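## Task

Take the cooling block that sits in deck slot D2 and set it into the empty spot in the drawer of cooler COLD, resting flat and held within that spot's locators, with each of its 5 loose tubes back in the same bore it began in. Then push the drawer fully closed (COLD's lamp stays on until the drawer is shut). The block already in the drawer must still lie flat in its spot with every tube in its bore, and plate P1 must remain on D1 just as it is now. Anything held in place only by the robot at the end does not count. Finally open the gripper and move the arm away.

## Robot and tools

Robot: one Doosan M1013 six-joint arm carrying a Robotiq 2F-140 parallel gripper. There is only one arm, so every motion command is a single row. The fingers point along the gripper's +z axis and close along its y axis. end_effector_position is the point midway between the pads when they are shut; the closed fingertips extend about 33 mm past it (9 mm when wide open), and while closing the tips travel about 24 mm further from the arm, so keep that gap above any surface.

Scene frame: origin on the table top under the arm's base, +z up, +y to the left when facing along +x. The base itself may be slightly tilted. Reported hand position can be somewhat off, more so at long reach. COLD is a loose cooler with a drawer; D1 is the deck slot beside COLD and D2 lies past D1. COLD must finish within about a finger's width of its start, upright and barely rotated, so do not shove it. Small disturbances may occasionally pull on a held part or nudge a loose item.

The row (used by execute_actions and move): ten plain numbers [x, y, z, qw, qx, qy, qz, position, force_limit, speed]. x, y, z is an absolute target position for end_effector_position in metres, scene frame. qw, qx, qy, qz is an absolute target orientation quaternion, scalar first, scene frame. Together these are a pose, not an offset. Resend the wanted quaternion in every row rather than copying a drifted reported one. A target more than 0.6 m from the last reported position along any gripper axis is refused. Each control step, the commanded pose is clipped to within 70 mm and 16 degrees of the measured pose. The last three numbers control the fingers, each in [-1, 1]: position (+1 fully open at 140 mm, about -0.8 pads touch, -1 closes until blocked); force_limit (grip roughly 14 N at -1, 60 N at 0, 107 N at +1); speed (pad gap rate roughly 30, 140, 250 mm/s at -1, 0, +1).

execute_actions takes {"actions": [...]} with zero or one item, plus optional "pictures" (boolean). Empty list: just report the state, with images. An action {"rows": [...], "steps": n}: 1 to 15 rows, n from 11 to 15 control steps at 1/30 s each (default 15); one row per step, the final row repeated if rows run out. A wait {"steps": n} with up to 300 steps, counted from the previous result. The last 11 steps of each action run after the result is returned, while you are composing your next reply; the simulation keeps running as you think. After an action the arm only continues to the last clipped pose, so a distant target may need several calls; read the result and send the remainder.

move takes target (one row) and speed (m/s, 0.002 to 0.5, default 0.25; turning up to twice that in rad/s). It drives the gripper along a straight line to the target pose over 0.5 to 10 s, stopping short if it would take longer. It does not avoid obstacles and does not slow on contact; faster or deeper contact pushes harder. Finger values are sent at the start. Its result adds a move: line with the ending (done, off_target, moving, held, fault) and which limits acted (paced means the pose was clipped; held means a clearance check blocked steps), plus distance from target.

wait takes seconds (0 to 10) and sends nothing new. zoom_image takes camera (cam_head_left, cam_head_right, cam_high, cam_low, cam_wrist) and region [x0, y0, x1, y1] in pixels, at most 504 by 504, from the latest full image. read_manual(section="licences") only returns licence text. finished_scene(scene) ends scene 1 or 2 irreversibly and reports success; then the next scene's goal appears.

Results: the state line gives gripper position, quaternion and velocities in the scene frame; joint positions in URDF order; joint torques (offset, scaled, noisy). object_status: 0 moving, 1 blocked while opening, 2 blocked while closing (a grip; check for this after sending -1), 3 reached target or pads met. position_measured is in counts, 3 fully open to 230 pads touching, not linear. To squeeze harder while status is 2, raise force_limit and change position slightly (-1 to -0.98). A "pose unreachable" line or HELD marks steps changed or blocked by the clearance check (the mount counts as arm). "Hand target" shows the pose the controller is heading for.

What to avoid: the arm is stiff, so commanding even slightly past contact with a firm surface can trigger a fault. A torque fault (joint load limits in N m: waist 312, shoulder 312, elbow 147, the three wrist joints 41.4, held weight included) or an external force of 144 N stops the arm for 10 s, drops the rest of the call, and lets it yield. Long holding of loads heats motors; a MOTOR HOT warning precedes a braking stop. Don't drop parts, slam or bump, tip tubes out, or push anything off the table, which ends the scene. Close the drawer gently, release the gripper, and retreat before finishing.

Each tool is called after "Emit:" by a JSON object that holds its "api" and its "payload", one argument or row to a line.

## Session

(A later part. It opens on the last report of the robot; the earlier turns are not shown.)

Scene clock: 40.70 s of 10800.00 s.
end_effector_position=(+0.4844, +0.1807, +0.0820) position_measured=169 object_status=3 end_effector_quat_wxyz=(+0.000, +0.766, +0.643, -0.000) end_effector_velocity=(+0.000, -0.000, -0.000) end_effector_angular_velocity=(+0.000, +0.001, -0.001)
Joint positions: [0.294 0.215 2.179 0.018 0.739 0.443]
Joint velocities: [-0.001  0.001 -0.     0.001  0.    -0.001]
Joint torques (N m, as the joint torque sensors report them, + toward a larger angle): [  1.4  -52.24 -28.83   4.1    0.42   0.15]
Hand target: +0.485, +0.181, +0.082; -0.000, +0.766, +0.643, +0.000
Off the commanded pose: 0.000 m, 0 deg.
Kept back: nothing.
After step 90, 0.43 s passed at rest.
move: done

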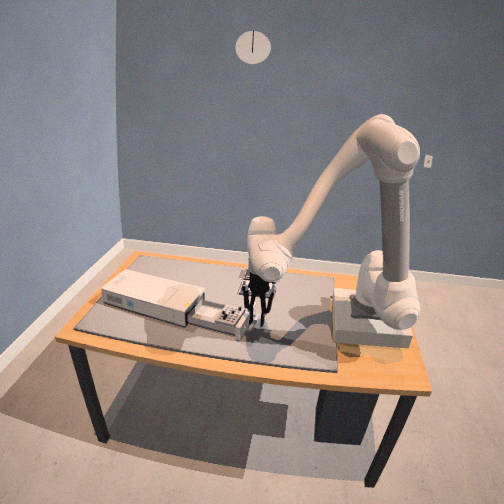

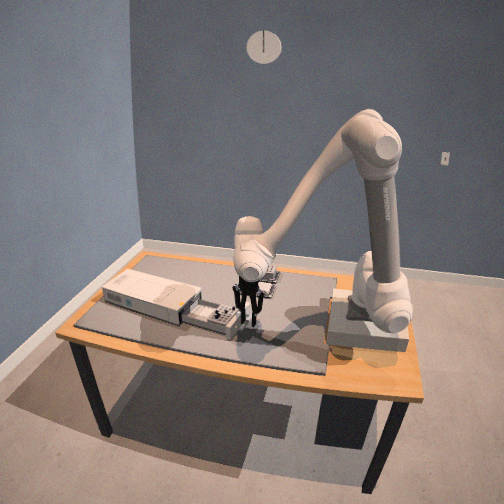

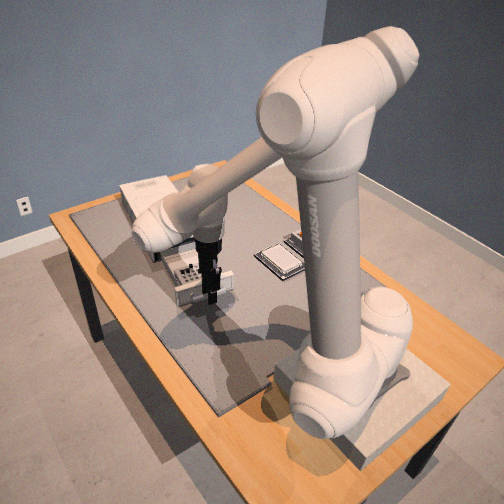

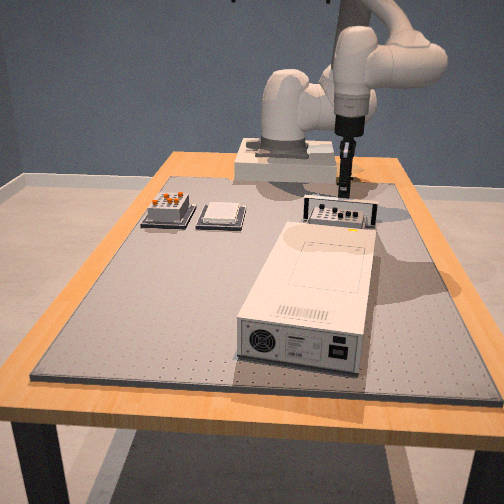

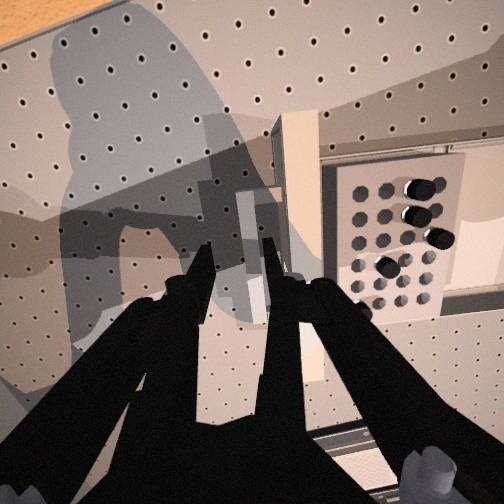

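Emit:
{"api": "move", "payload": {
  "target": [0.4845, 0.1807, 0.15, 0, 0.766, 0.643, 0, -0.32, -0.5, 0.5],
  "speed": 0.15
}}

Emit:
{"api": "move", "payload": {
  "target": [0.72, 0.13, 0.22, 0, 0.766, 0.643, 0, 1, -0.5, 0.5],
  "speed": 0.3
}}

Scene clock: 42.27 s of 10800.00 s.
end_effector_position=(+0.4845, +0.1807, +0.1499) position_measured=169 object_status=3 end_effector_quat_wxyz=(-0.000, +0.766, +0.643, -0.000) end_effector_velocity=(-0.001, +0.000, +0.001) end_effector_angular_velocity=(+0.000, +0.001, +0.001)
Joint positions: [0.293 0.124 2.126 0.016 0.882 0.444]
Joint velocities: [ 0.001 -0.002 -0.     0.     0.003  0.   ]
Joint torques (N m, as the joint torque sensors report them, + toward a larger angle): [  1.49 -48.45 -33.77   4.47   0.7   -0.02]
Hand target: +0.484, +0.181, +0.150; -0.000, +0.766, +0.643, +0.000
Off the commanded pose: 0.000 m, 0 deg.
Kept back: nothing.
move: done

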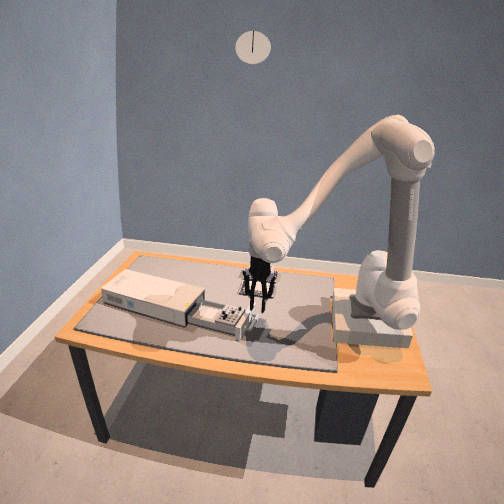

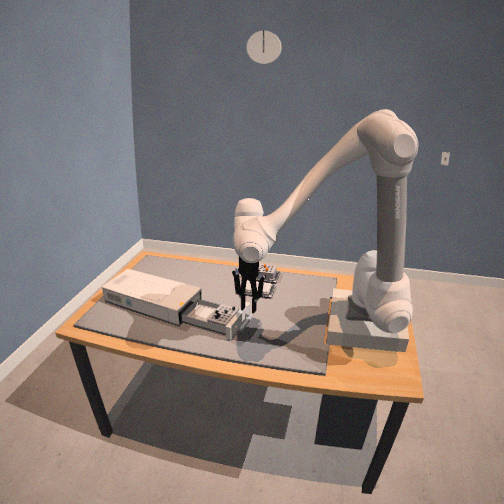

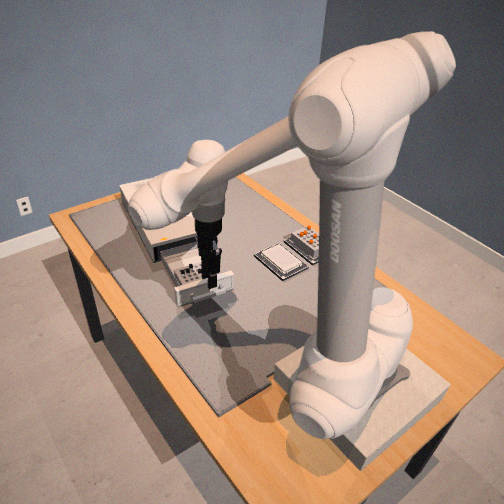

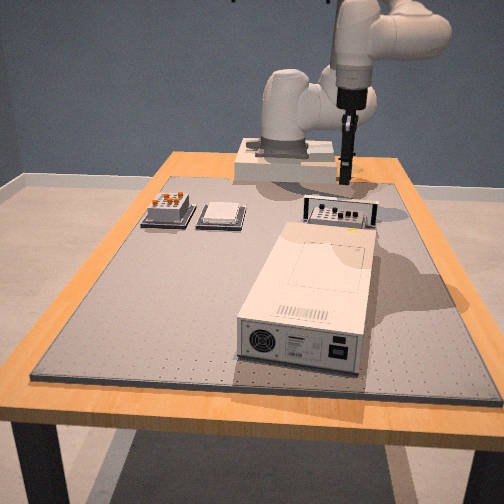

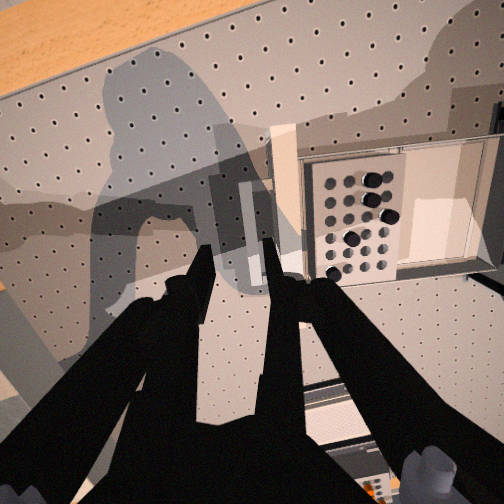

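Scene clock: 43.63 s of 10800.00 s.
end_effector_position=(+0.7199, +0.1304, +0.2201) position_measured=3 object_status=3 end_effector_quat_wxyz=(-0.000, +0.766, +0.643, +0.000) end_effector_velocity=(+0.002, -0.001, +0.000) end_effector_angular_velocity=(-0.000, +0.001, -0.001)
Joint positions: [0.135 0.369 1.653 0.015 1.112 0.29 ]
Joint velocities: [-0.002  0.002 -0.004 -0.     0.002 -0.001]
Joint torques (N m, as the joint torque sensors report them, + toward a larger angle): [  0.78 -72.83 -38.95   4.82   0.18  -0.27]
Hand target: +0.720, +0.130, +0.220; -0.000, +0.766, +0.643, +0.000
Off the commanded pose: 0.000 m, 0 deg.
Kept back: nothing.
move: done

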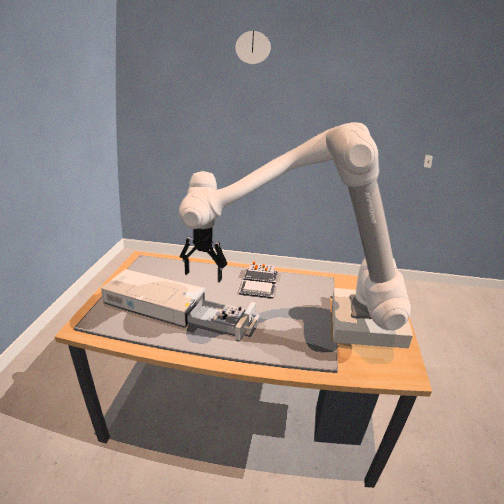

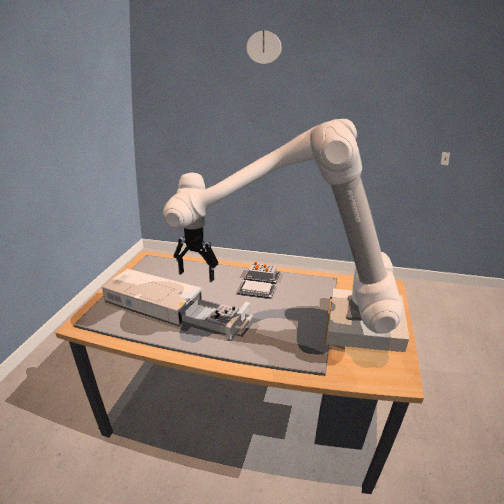

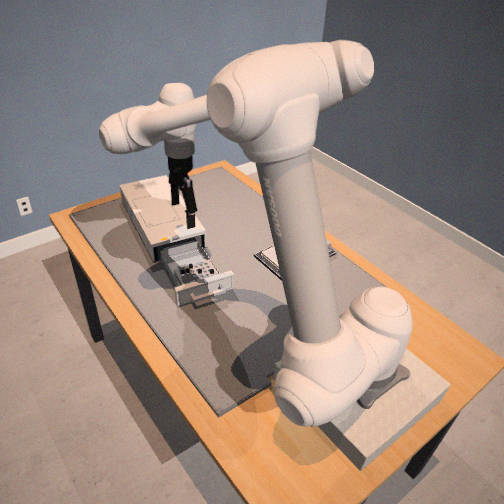

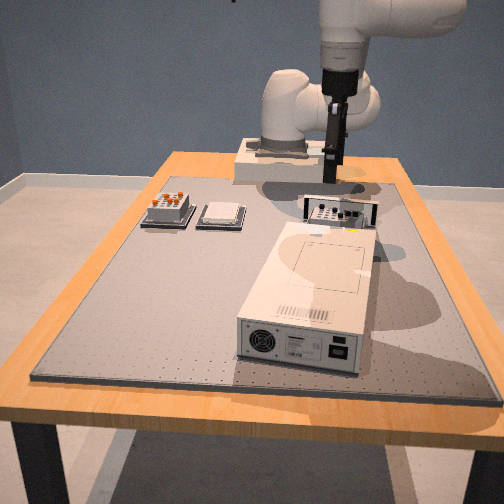

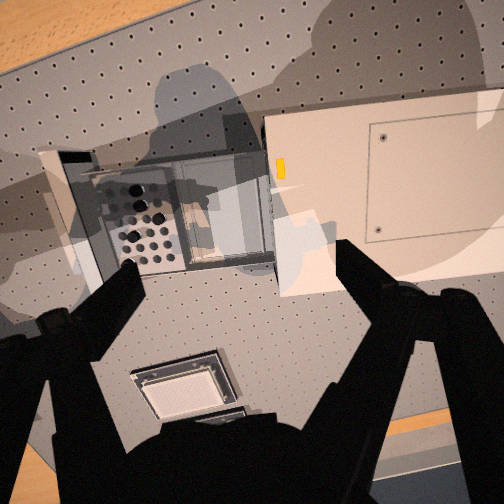

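Emit:
{"api": "zoom_image", "payload": {
  "camera": "cam_wrist",
  "region": [60, 130, 300, 300]
}}

Region (60, 130, 300, 300) of cam_wrist's 504x504 image, scaled by 2.100, with more detail than that image has; it fills the top 357 rows of this view, and the rest is white.

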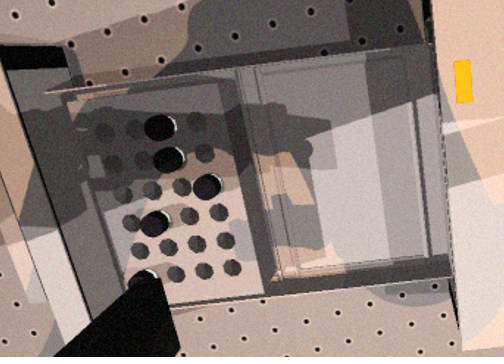

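Emit:
{"api": "move", "payload": {
  "target": [0.690, 0.100, 0.16, 0, 0.766, 0.643, 0, 1, -0.5, 0.5],
  "speed": 0.2
}}

Emit:
{"api": "zoom_image", "payload": {
  "camera": "cam_wrist",
  "region": [120, 60, 380, 290]
}}

Scene clock: 45.93 s of 10800.00 s.
end_effector_position=(+0.6901, +0.1000, +0.1601) position_measured=3 object_status=3 end_effector_quat_wxyz=(+0.000, +0.766, +0.643, +0.000) end_effector_velocity=(-0.001, -0.000, -0.001) end_effector_angular_velocity=(+0.001, +0.000, -0.000)
Joint positions: [0.098 0.37  1.776 0.017 0.989 0.251]
Joint velocities: [-0.001  0.     0.002  0.001 -0.002 -0.001]
Joint torques (N m, as the joint torque sensors report them, + toward a larger angle): [  0.86 -73.26 -36.9    4.44   0.14  -0.16]
Hand target: +0.690, +0.100, +0.160; -0.000, +0.766, +0.643, +0.000
Off the commanded pose: 0.000 m, 0 deg.
Kept back: nothing.
move: done

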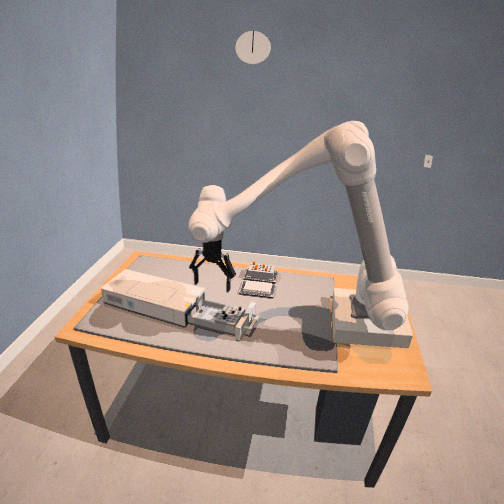

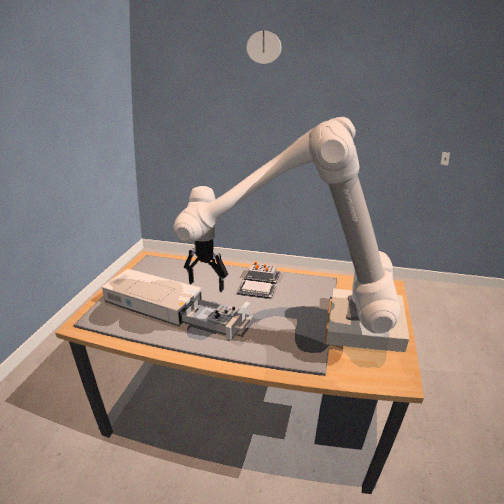

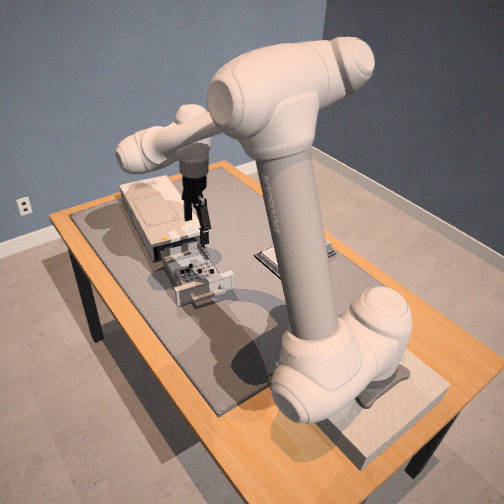

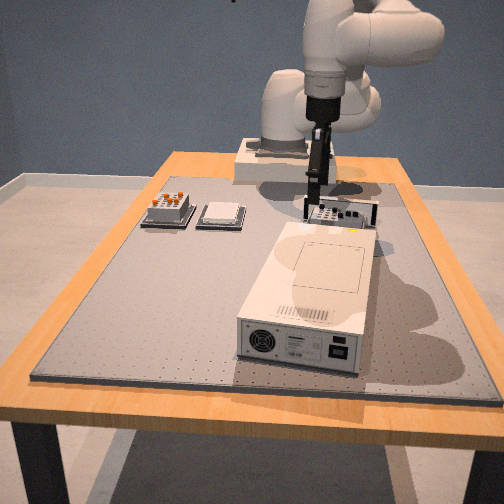

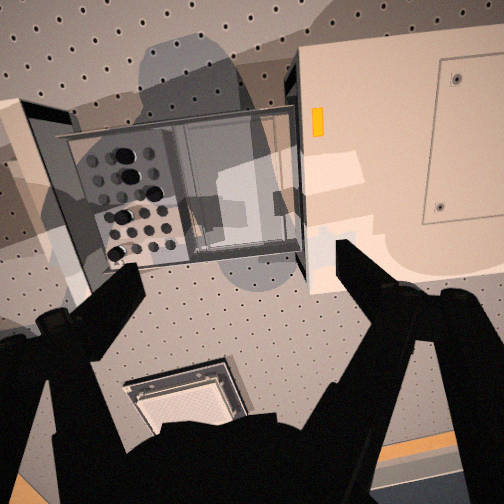

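Region (120, 60, 380, 290) of cam_wrist's 504x504 image, scaled by 1.938, with more detail than that image has; it fills the top 446 rows of this view, and the rest is white.

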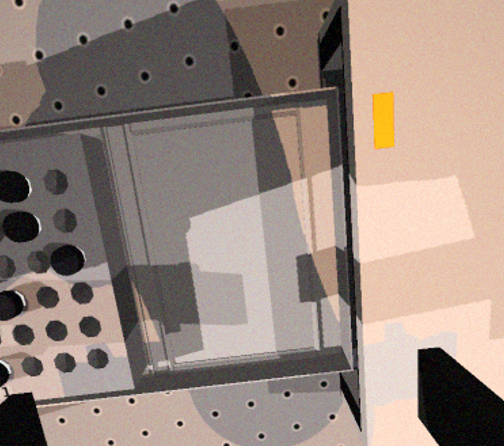

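Emit:
{"api": "move", "payload": {
  "target": [0.53, -0.305, 0.20, 0, 1, 0, 0, 1, -0.5, 0.5],
  "speed": 0.4
}}

Emit:
{"api": "zoom_image", "payload": {
  "camera": "cam_wrist",
  "region": [120, 100, 370, 330]
}}

Scene clock: 55.63 s of 10800.00 s.
end_effector_position=(+0.5307, -0.3049, +0.2000) position_measured=3 object_status=3 end_effector_quat_wxyz=(-0.000, +1.000, +0.000, +0.000) end_effector_velocity=(-0.001, -0.000, -0.001) end_effector_angular_velocity=(+0.001, +0.002, -0.003)
Joint positions: [-0.577  0.226  1.906  0.019  1.014  0.971]
Joint velocities: [-0.001  0.001  0.001 -0.     0.     0.002]
Joint torques (N m, as the joint torque sensors report them, + toward a larger angle): [  1.43 -58.22 -36.81   4.5    0.47   0.11]
Hand target: +0.531, -0.305, +0.200; -0.000, +1.000, +0.000, +0.000
Off the commanded pose: 0.001 m, 0 deg.
Kept back: nothing.
After step 90, 4.40 s passed at rest.
move: done

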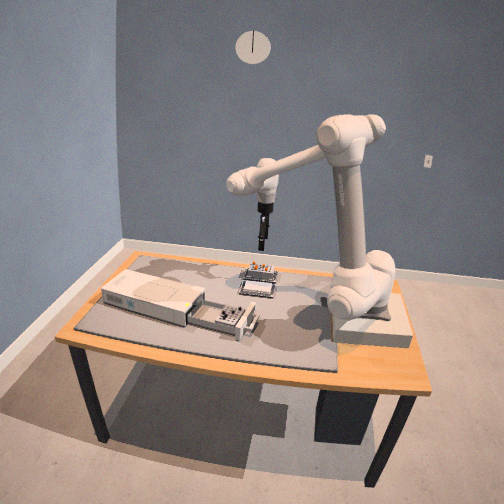

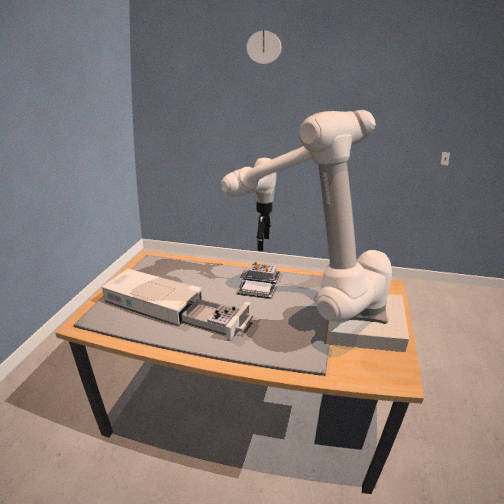

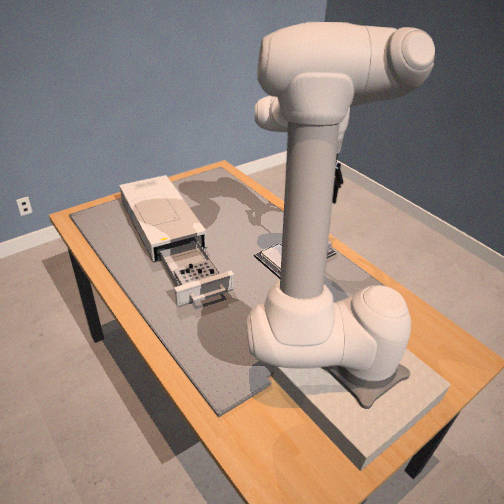

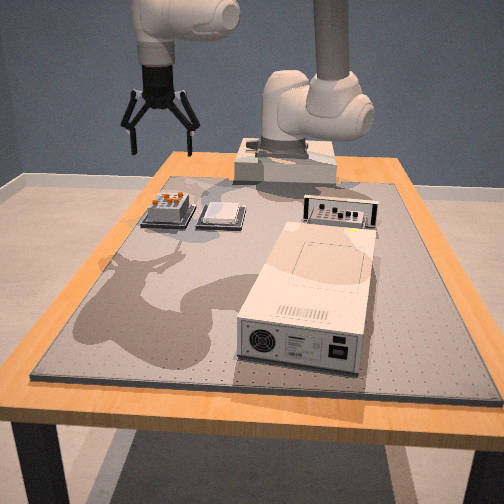

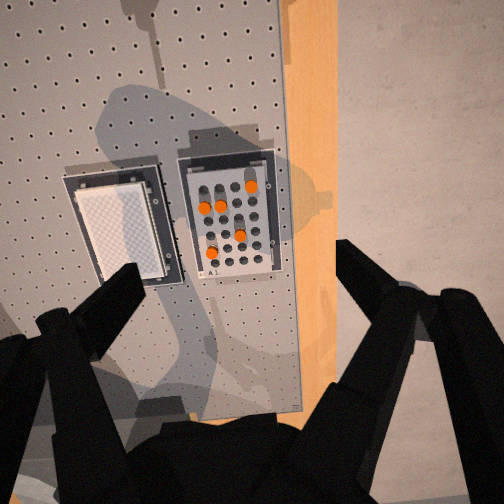

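Region (120, 100, 370, 330) of cam_wrist's 504x504 image, scaled by 2.016, with more detail than that image has; it fills the top 464 rows of this view, and the rest is white.

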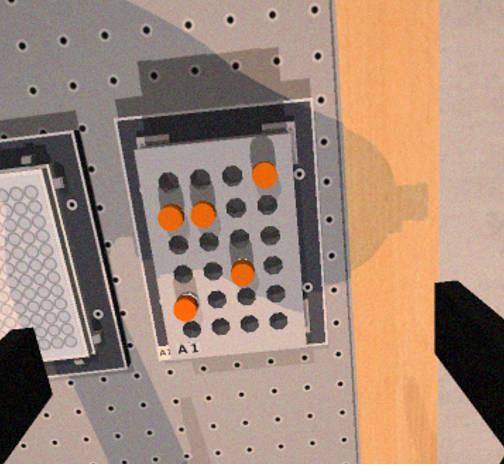

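Emit:
{"api": "move", "payload": {
  "target": [0.5295, -0.293, 0.09, 0, 1, 0, 0, 0.5, -0.5, 0.5],
  "speed": 0.15
}}

Emit:
{"api": "zoom_image", "payload": {
  "camera": "cam_wrist",
  "region": [110, 110, 380, 380]
}}

Emit:
{"api": "zoom_image", "payload": {
  "camera": "cam_low",
  "region": [110, 140, 230, 240]
}}

Scene clock: 59.37 s of 10800.00 s.
end_effector_position=(+0.5295, -0.2931, +0.0901) position_measured=66 object_status=3 end_effector_quat_wxyz=(+0.000, +1.000, -0.000, -0.000) end_effector_velocity=(-0.001, -0.001, -0.001) end_effector_angular_velocity=(+0.000, +0.000, -0.002)
Joint positions: [-0.559  0.333  2.006  0.021  0.806  0.985]
Joint velocities: [-0.001  0.001  0.001  0.    -0.002  0.   ]
Joint torques (N m, as the joint torque sensors report them, + toward a larger angle): [  0.81 -62.27 -32.14   3.82   0.82   0.39]
Hand target: +0.530, -0.293, +0.090; +0.000, +1.000, -0.000, -0.000
Off the commanded pose: 0.000 m, 0 deg.
Kept back: nothing.
move: done

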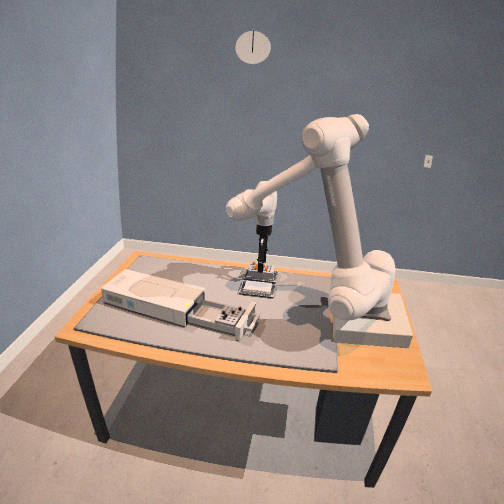

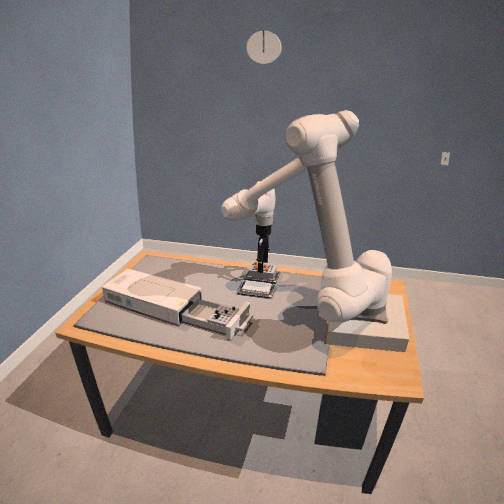

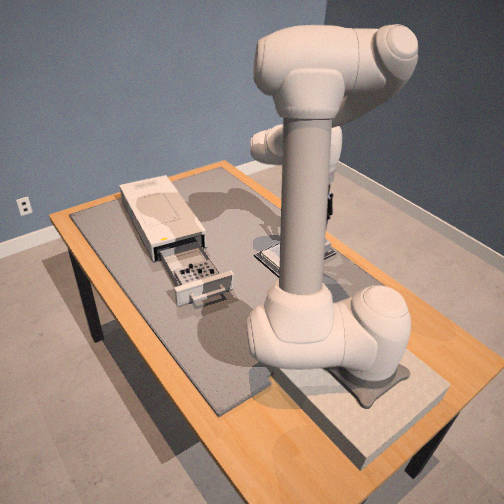

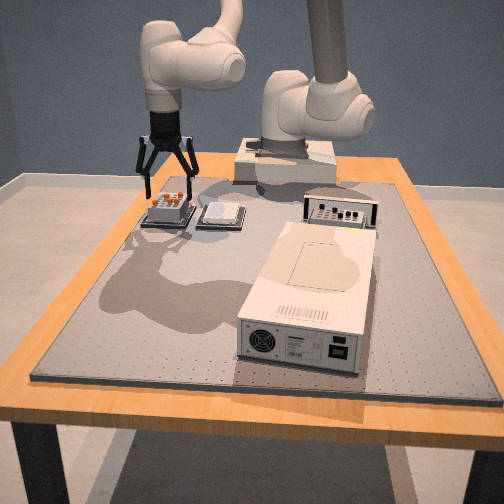

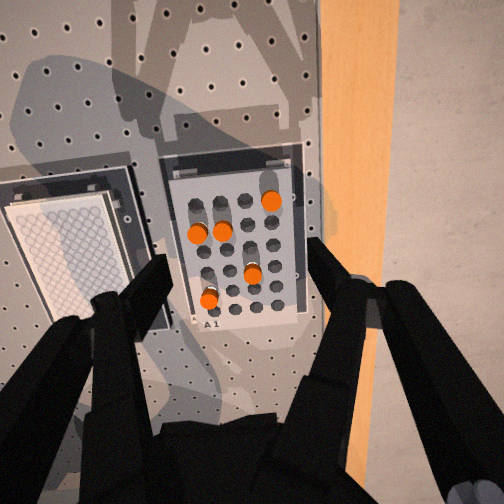

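Region (110, 110, 380, 380) of cam_wrist's 504x504 image, scaled by 1.867, with more detail than that image has.

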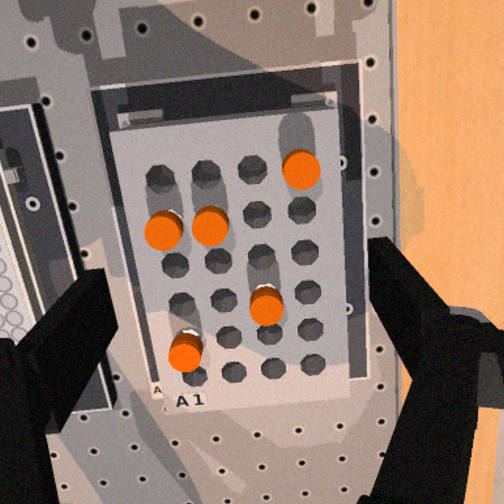

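Region (110, 140, 230, 240) of cam_low's 504x504 image, scaled by 4.200, with more detail than that image has.

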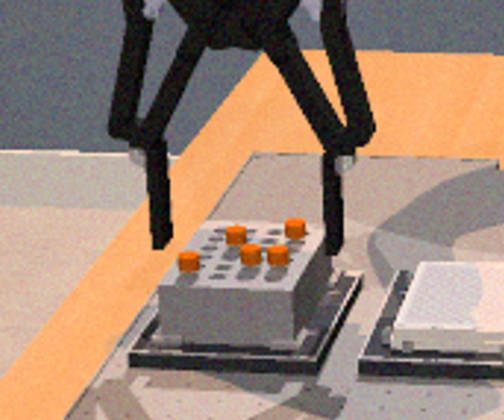

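Emit:
{"api": "move", "payload": {
  "target": [0.5292, -0.293, 0.076, 0, 1, -0.005, 0, 0.5, 0.6, -0.3],
  "speed": 0.05
}}

Emit:
{"api": "move", "payload": {
  "target": [0.5292, -0.293, 0.076, 0, 1, -0.005, 0, -1, 0.8, -0.6],
  "speed": 0.05
}}

Scene clock: 62.43 s of 10800.00 s.
end_effector_position=(+0.5292, -0.2930, +0.0761) position_measured=66 object_status=3 end_effector_quat_wxyz=(+0.000, +1.000, -0.005, +0.000) end_effector_velocity=(+0.001, -0.001, -0.000) end_effector_angular_velocity=(-0.001, -0.001, -0.001)
Joint positions: [-0.559  0.351  2.015  0.022  0.779  0.994]
Joint velocities: [-0.     0.001 -0.     0.    -0.002  0.001]
Joint torques (N m, as the joint torque sensors report them, + toward a larger angle): [ -0.03 -62.22 -31.35   3.94   0.29   0.21]
Hand target: +0.529, -0.293, +0.076; +0.000, +1.000, -0.005, -0.000
Off the commanded pose: 0.000 m, 0 deg.
Kept back: nothing.
move: done

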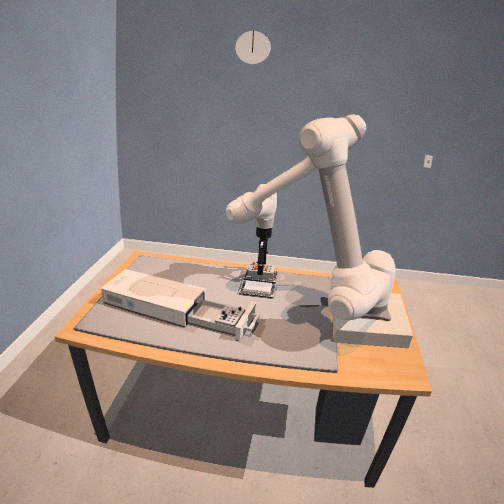

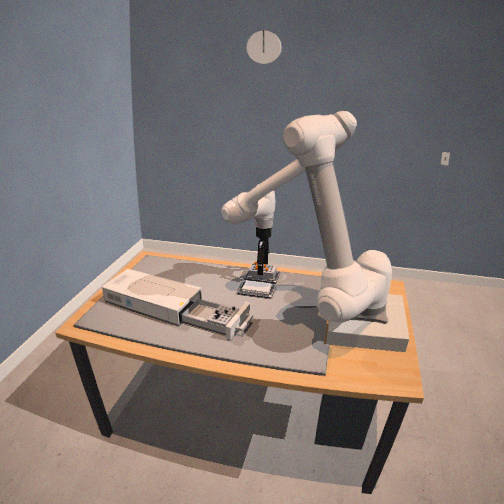

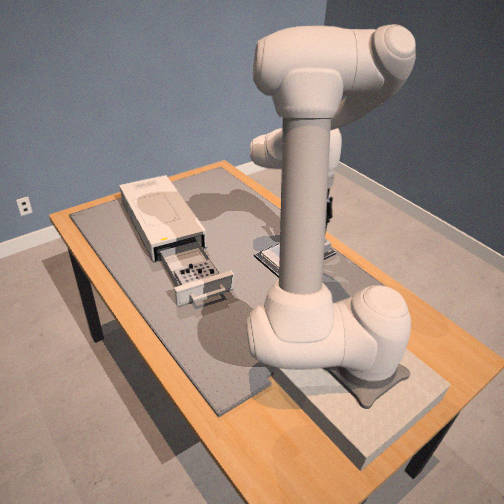

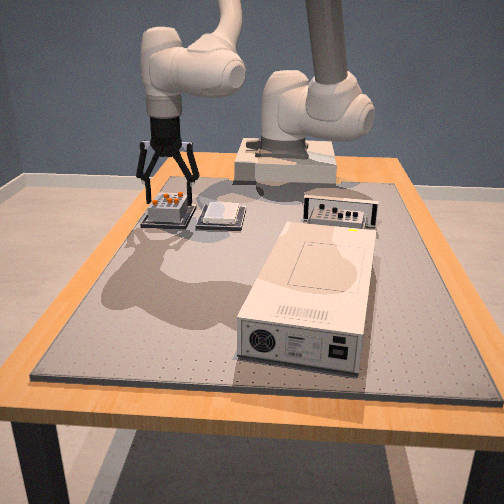

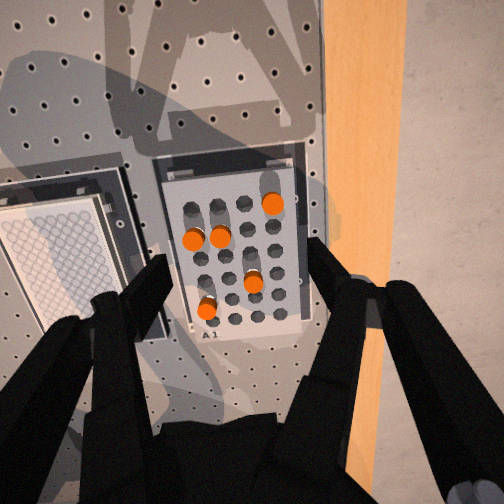

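Scene clock: 63.13 s of 10800.00 s.
end_effector_position=(+0.5293, -0.2931, +0.0762) position_measured=106 object_status=2 end_effector_quat_wxyz=(+0.000, +1.000, -0.005, +0.000) end_effector_velocity=(-0.000, -0.000, -0.000) end_effector_angular_velocity=(+0.000, +0.001, -0.001)
Joint positions: [-0.559  0.35   2.015  0.022  0.779  0.994]
Joint velocities: [-0.     0.001 -0.     0.     0.     0.   ]
Joint torques (N m, as the joint torque sensors report them, + toward a larger angle): [ 22.35 -23.53  -4.41  13.2    1.    -0.73]
Hand target: +0.529, -0.293, +0.076; +0.000, +1.000, -0.005, -0.000
Off the commanded pose: 0.000 m, 0 deg.
Kept back: nothing.
move: done

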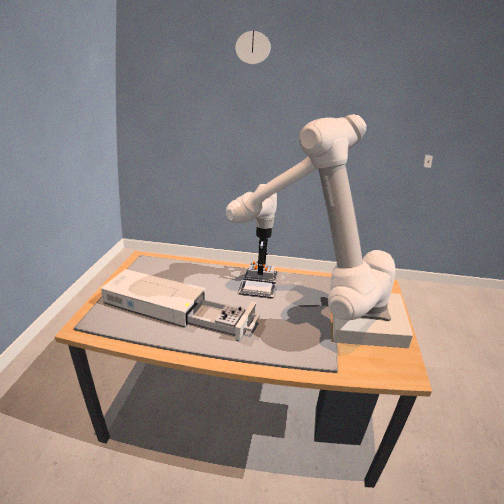

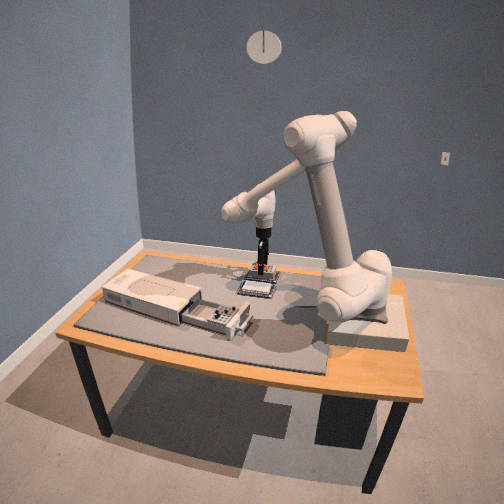

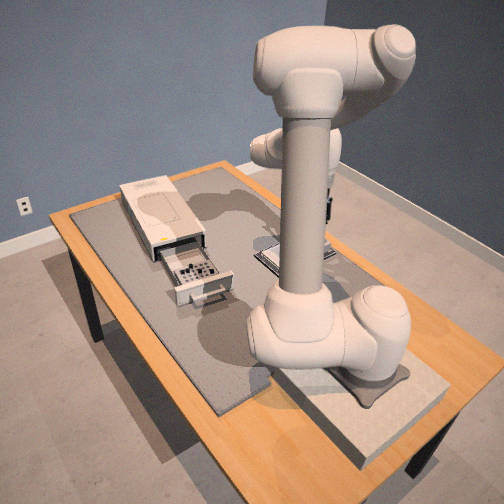

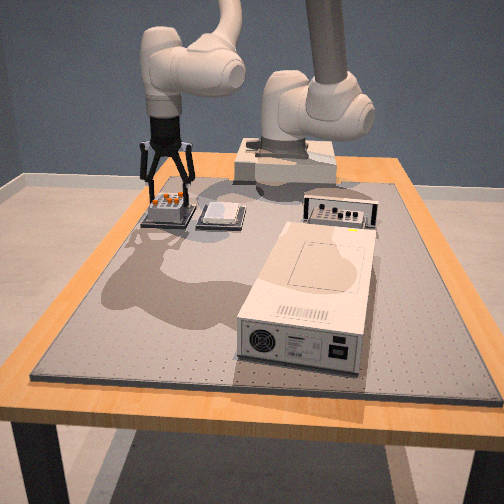

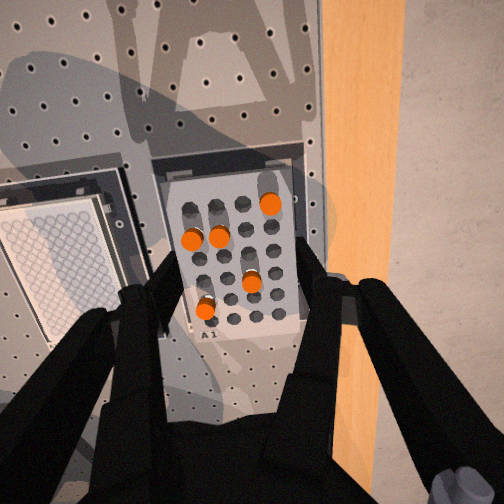

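Emit:
{"api": "move", "payload": {
  "target": [0.5292, -0.2942, 0.092, 0, 1, -0.005, 0, -1, 0.8, -0.6],
  "speed": 0.03
}}

Emit:
{"api": "zoom_image", "payload": {
  "camera": "cam_low",
  "region": [110, 140, 230, 240]
}}

Emit:
{"api": "zoom_image", "payload": {
  "camera": "cam_wrist",
  "region": [110, 110, 380, 380]
}}

Scene clock: 64.63 s of 10800.00 s.
end_effector_position=(+0.5292, -0.2942, +0.0919) position_measured=107 object_status=2 end_effector_quat_wxyz=(-0.000, +1.000, -0.005, -0.000) end_effector_velocity=(-0.001, +0.000, +0.001) end_effector_angular_velocity=(+0.001, +0.001, -0.000)
Joint positions: [-0.561  0.332  2.004  0.021  0.809  0.993]
Joint velocities: [-0.001 -0.001  0.     0.     0.002 -0.001]
Joint torques (N m, as the joint torque sensors report them, + toward a larger angle): [  0.03 -66.   -35.29   4.21   0.52   0.3 ]
Hand target: +0.529, -0.294, +0.092; -0.000, +1.000, -0.005, +0.000
Off the commanded pose: 0.000 m, 0 deg.
Kept back: nothing.
move: done

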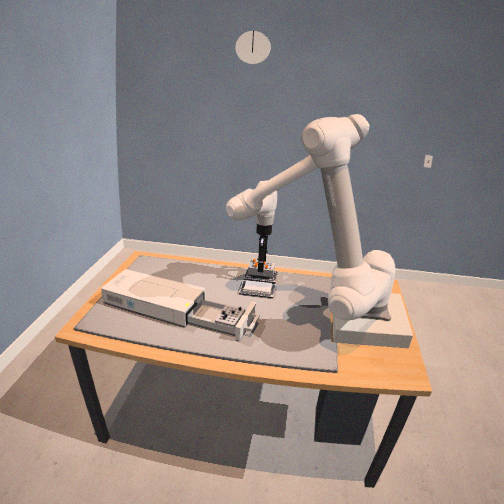

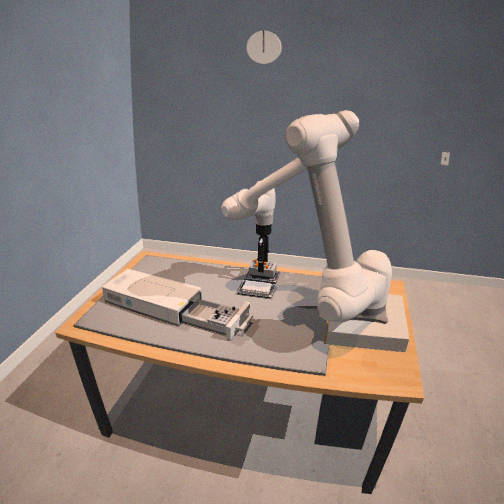

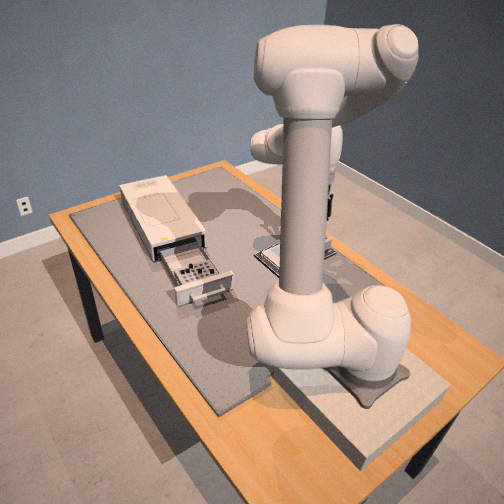

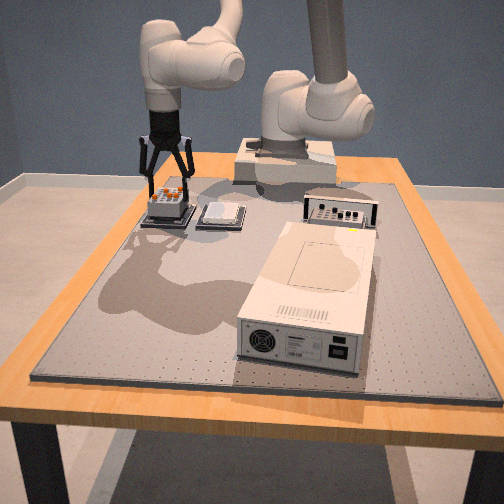

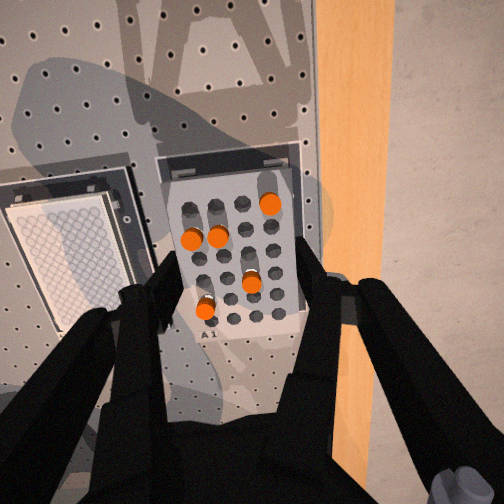

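Region (110, 140, 230, 240) of cam_low's 504x504 image, scaled by 4.200, with more detail than that image has.

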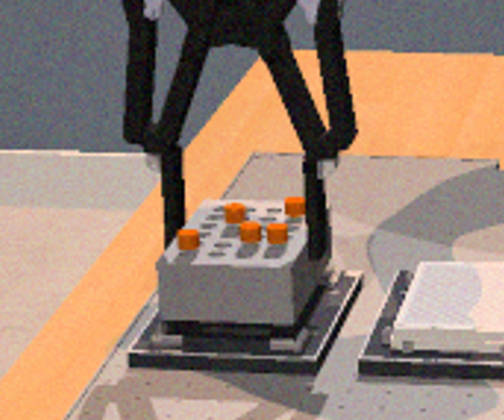

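Region (110, 110, 380, 380) of cam_wrist's 504x504 image, scaled by 1.867, with more detail than that image has.

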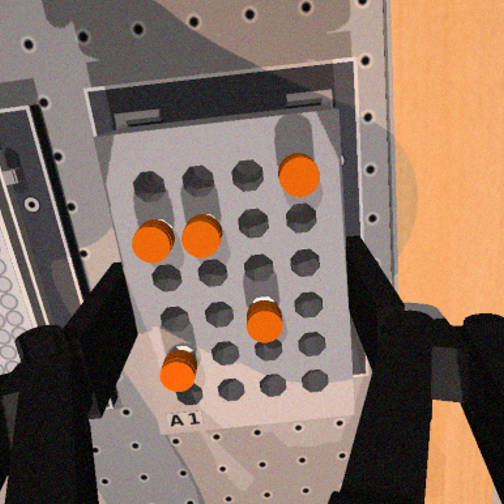

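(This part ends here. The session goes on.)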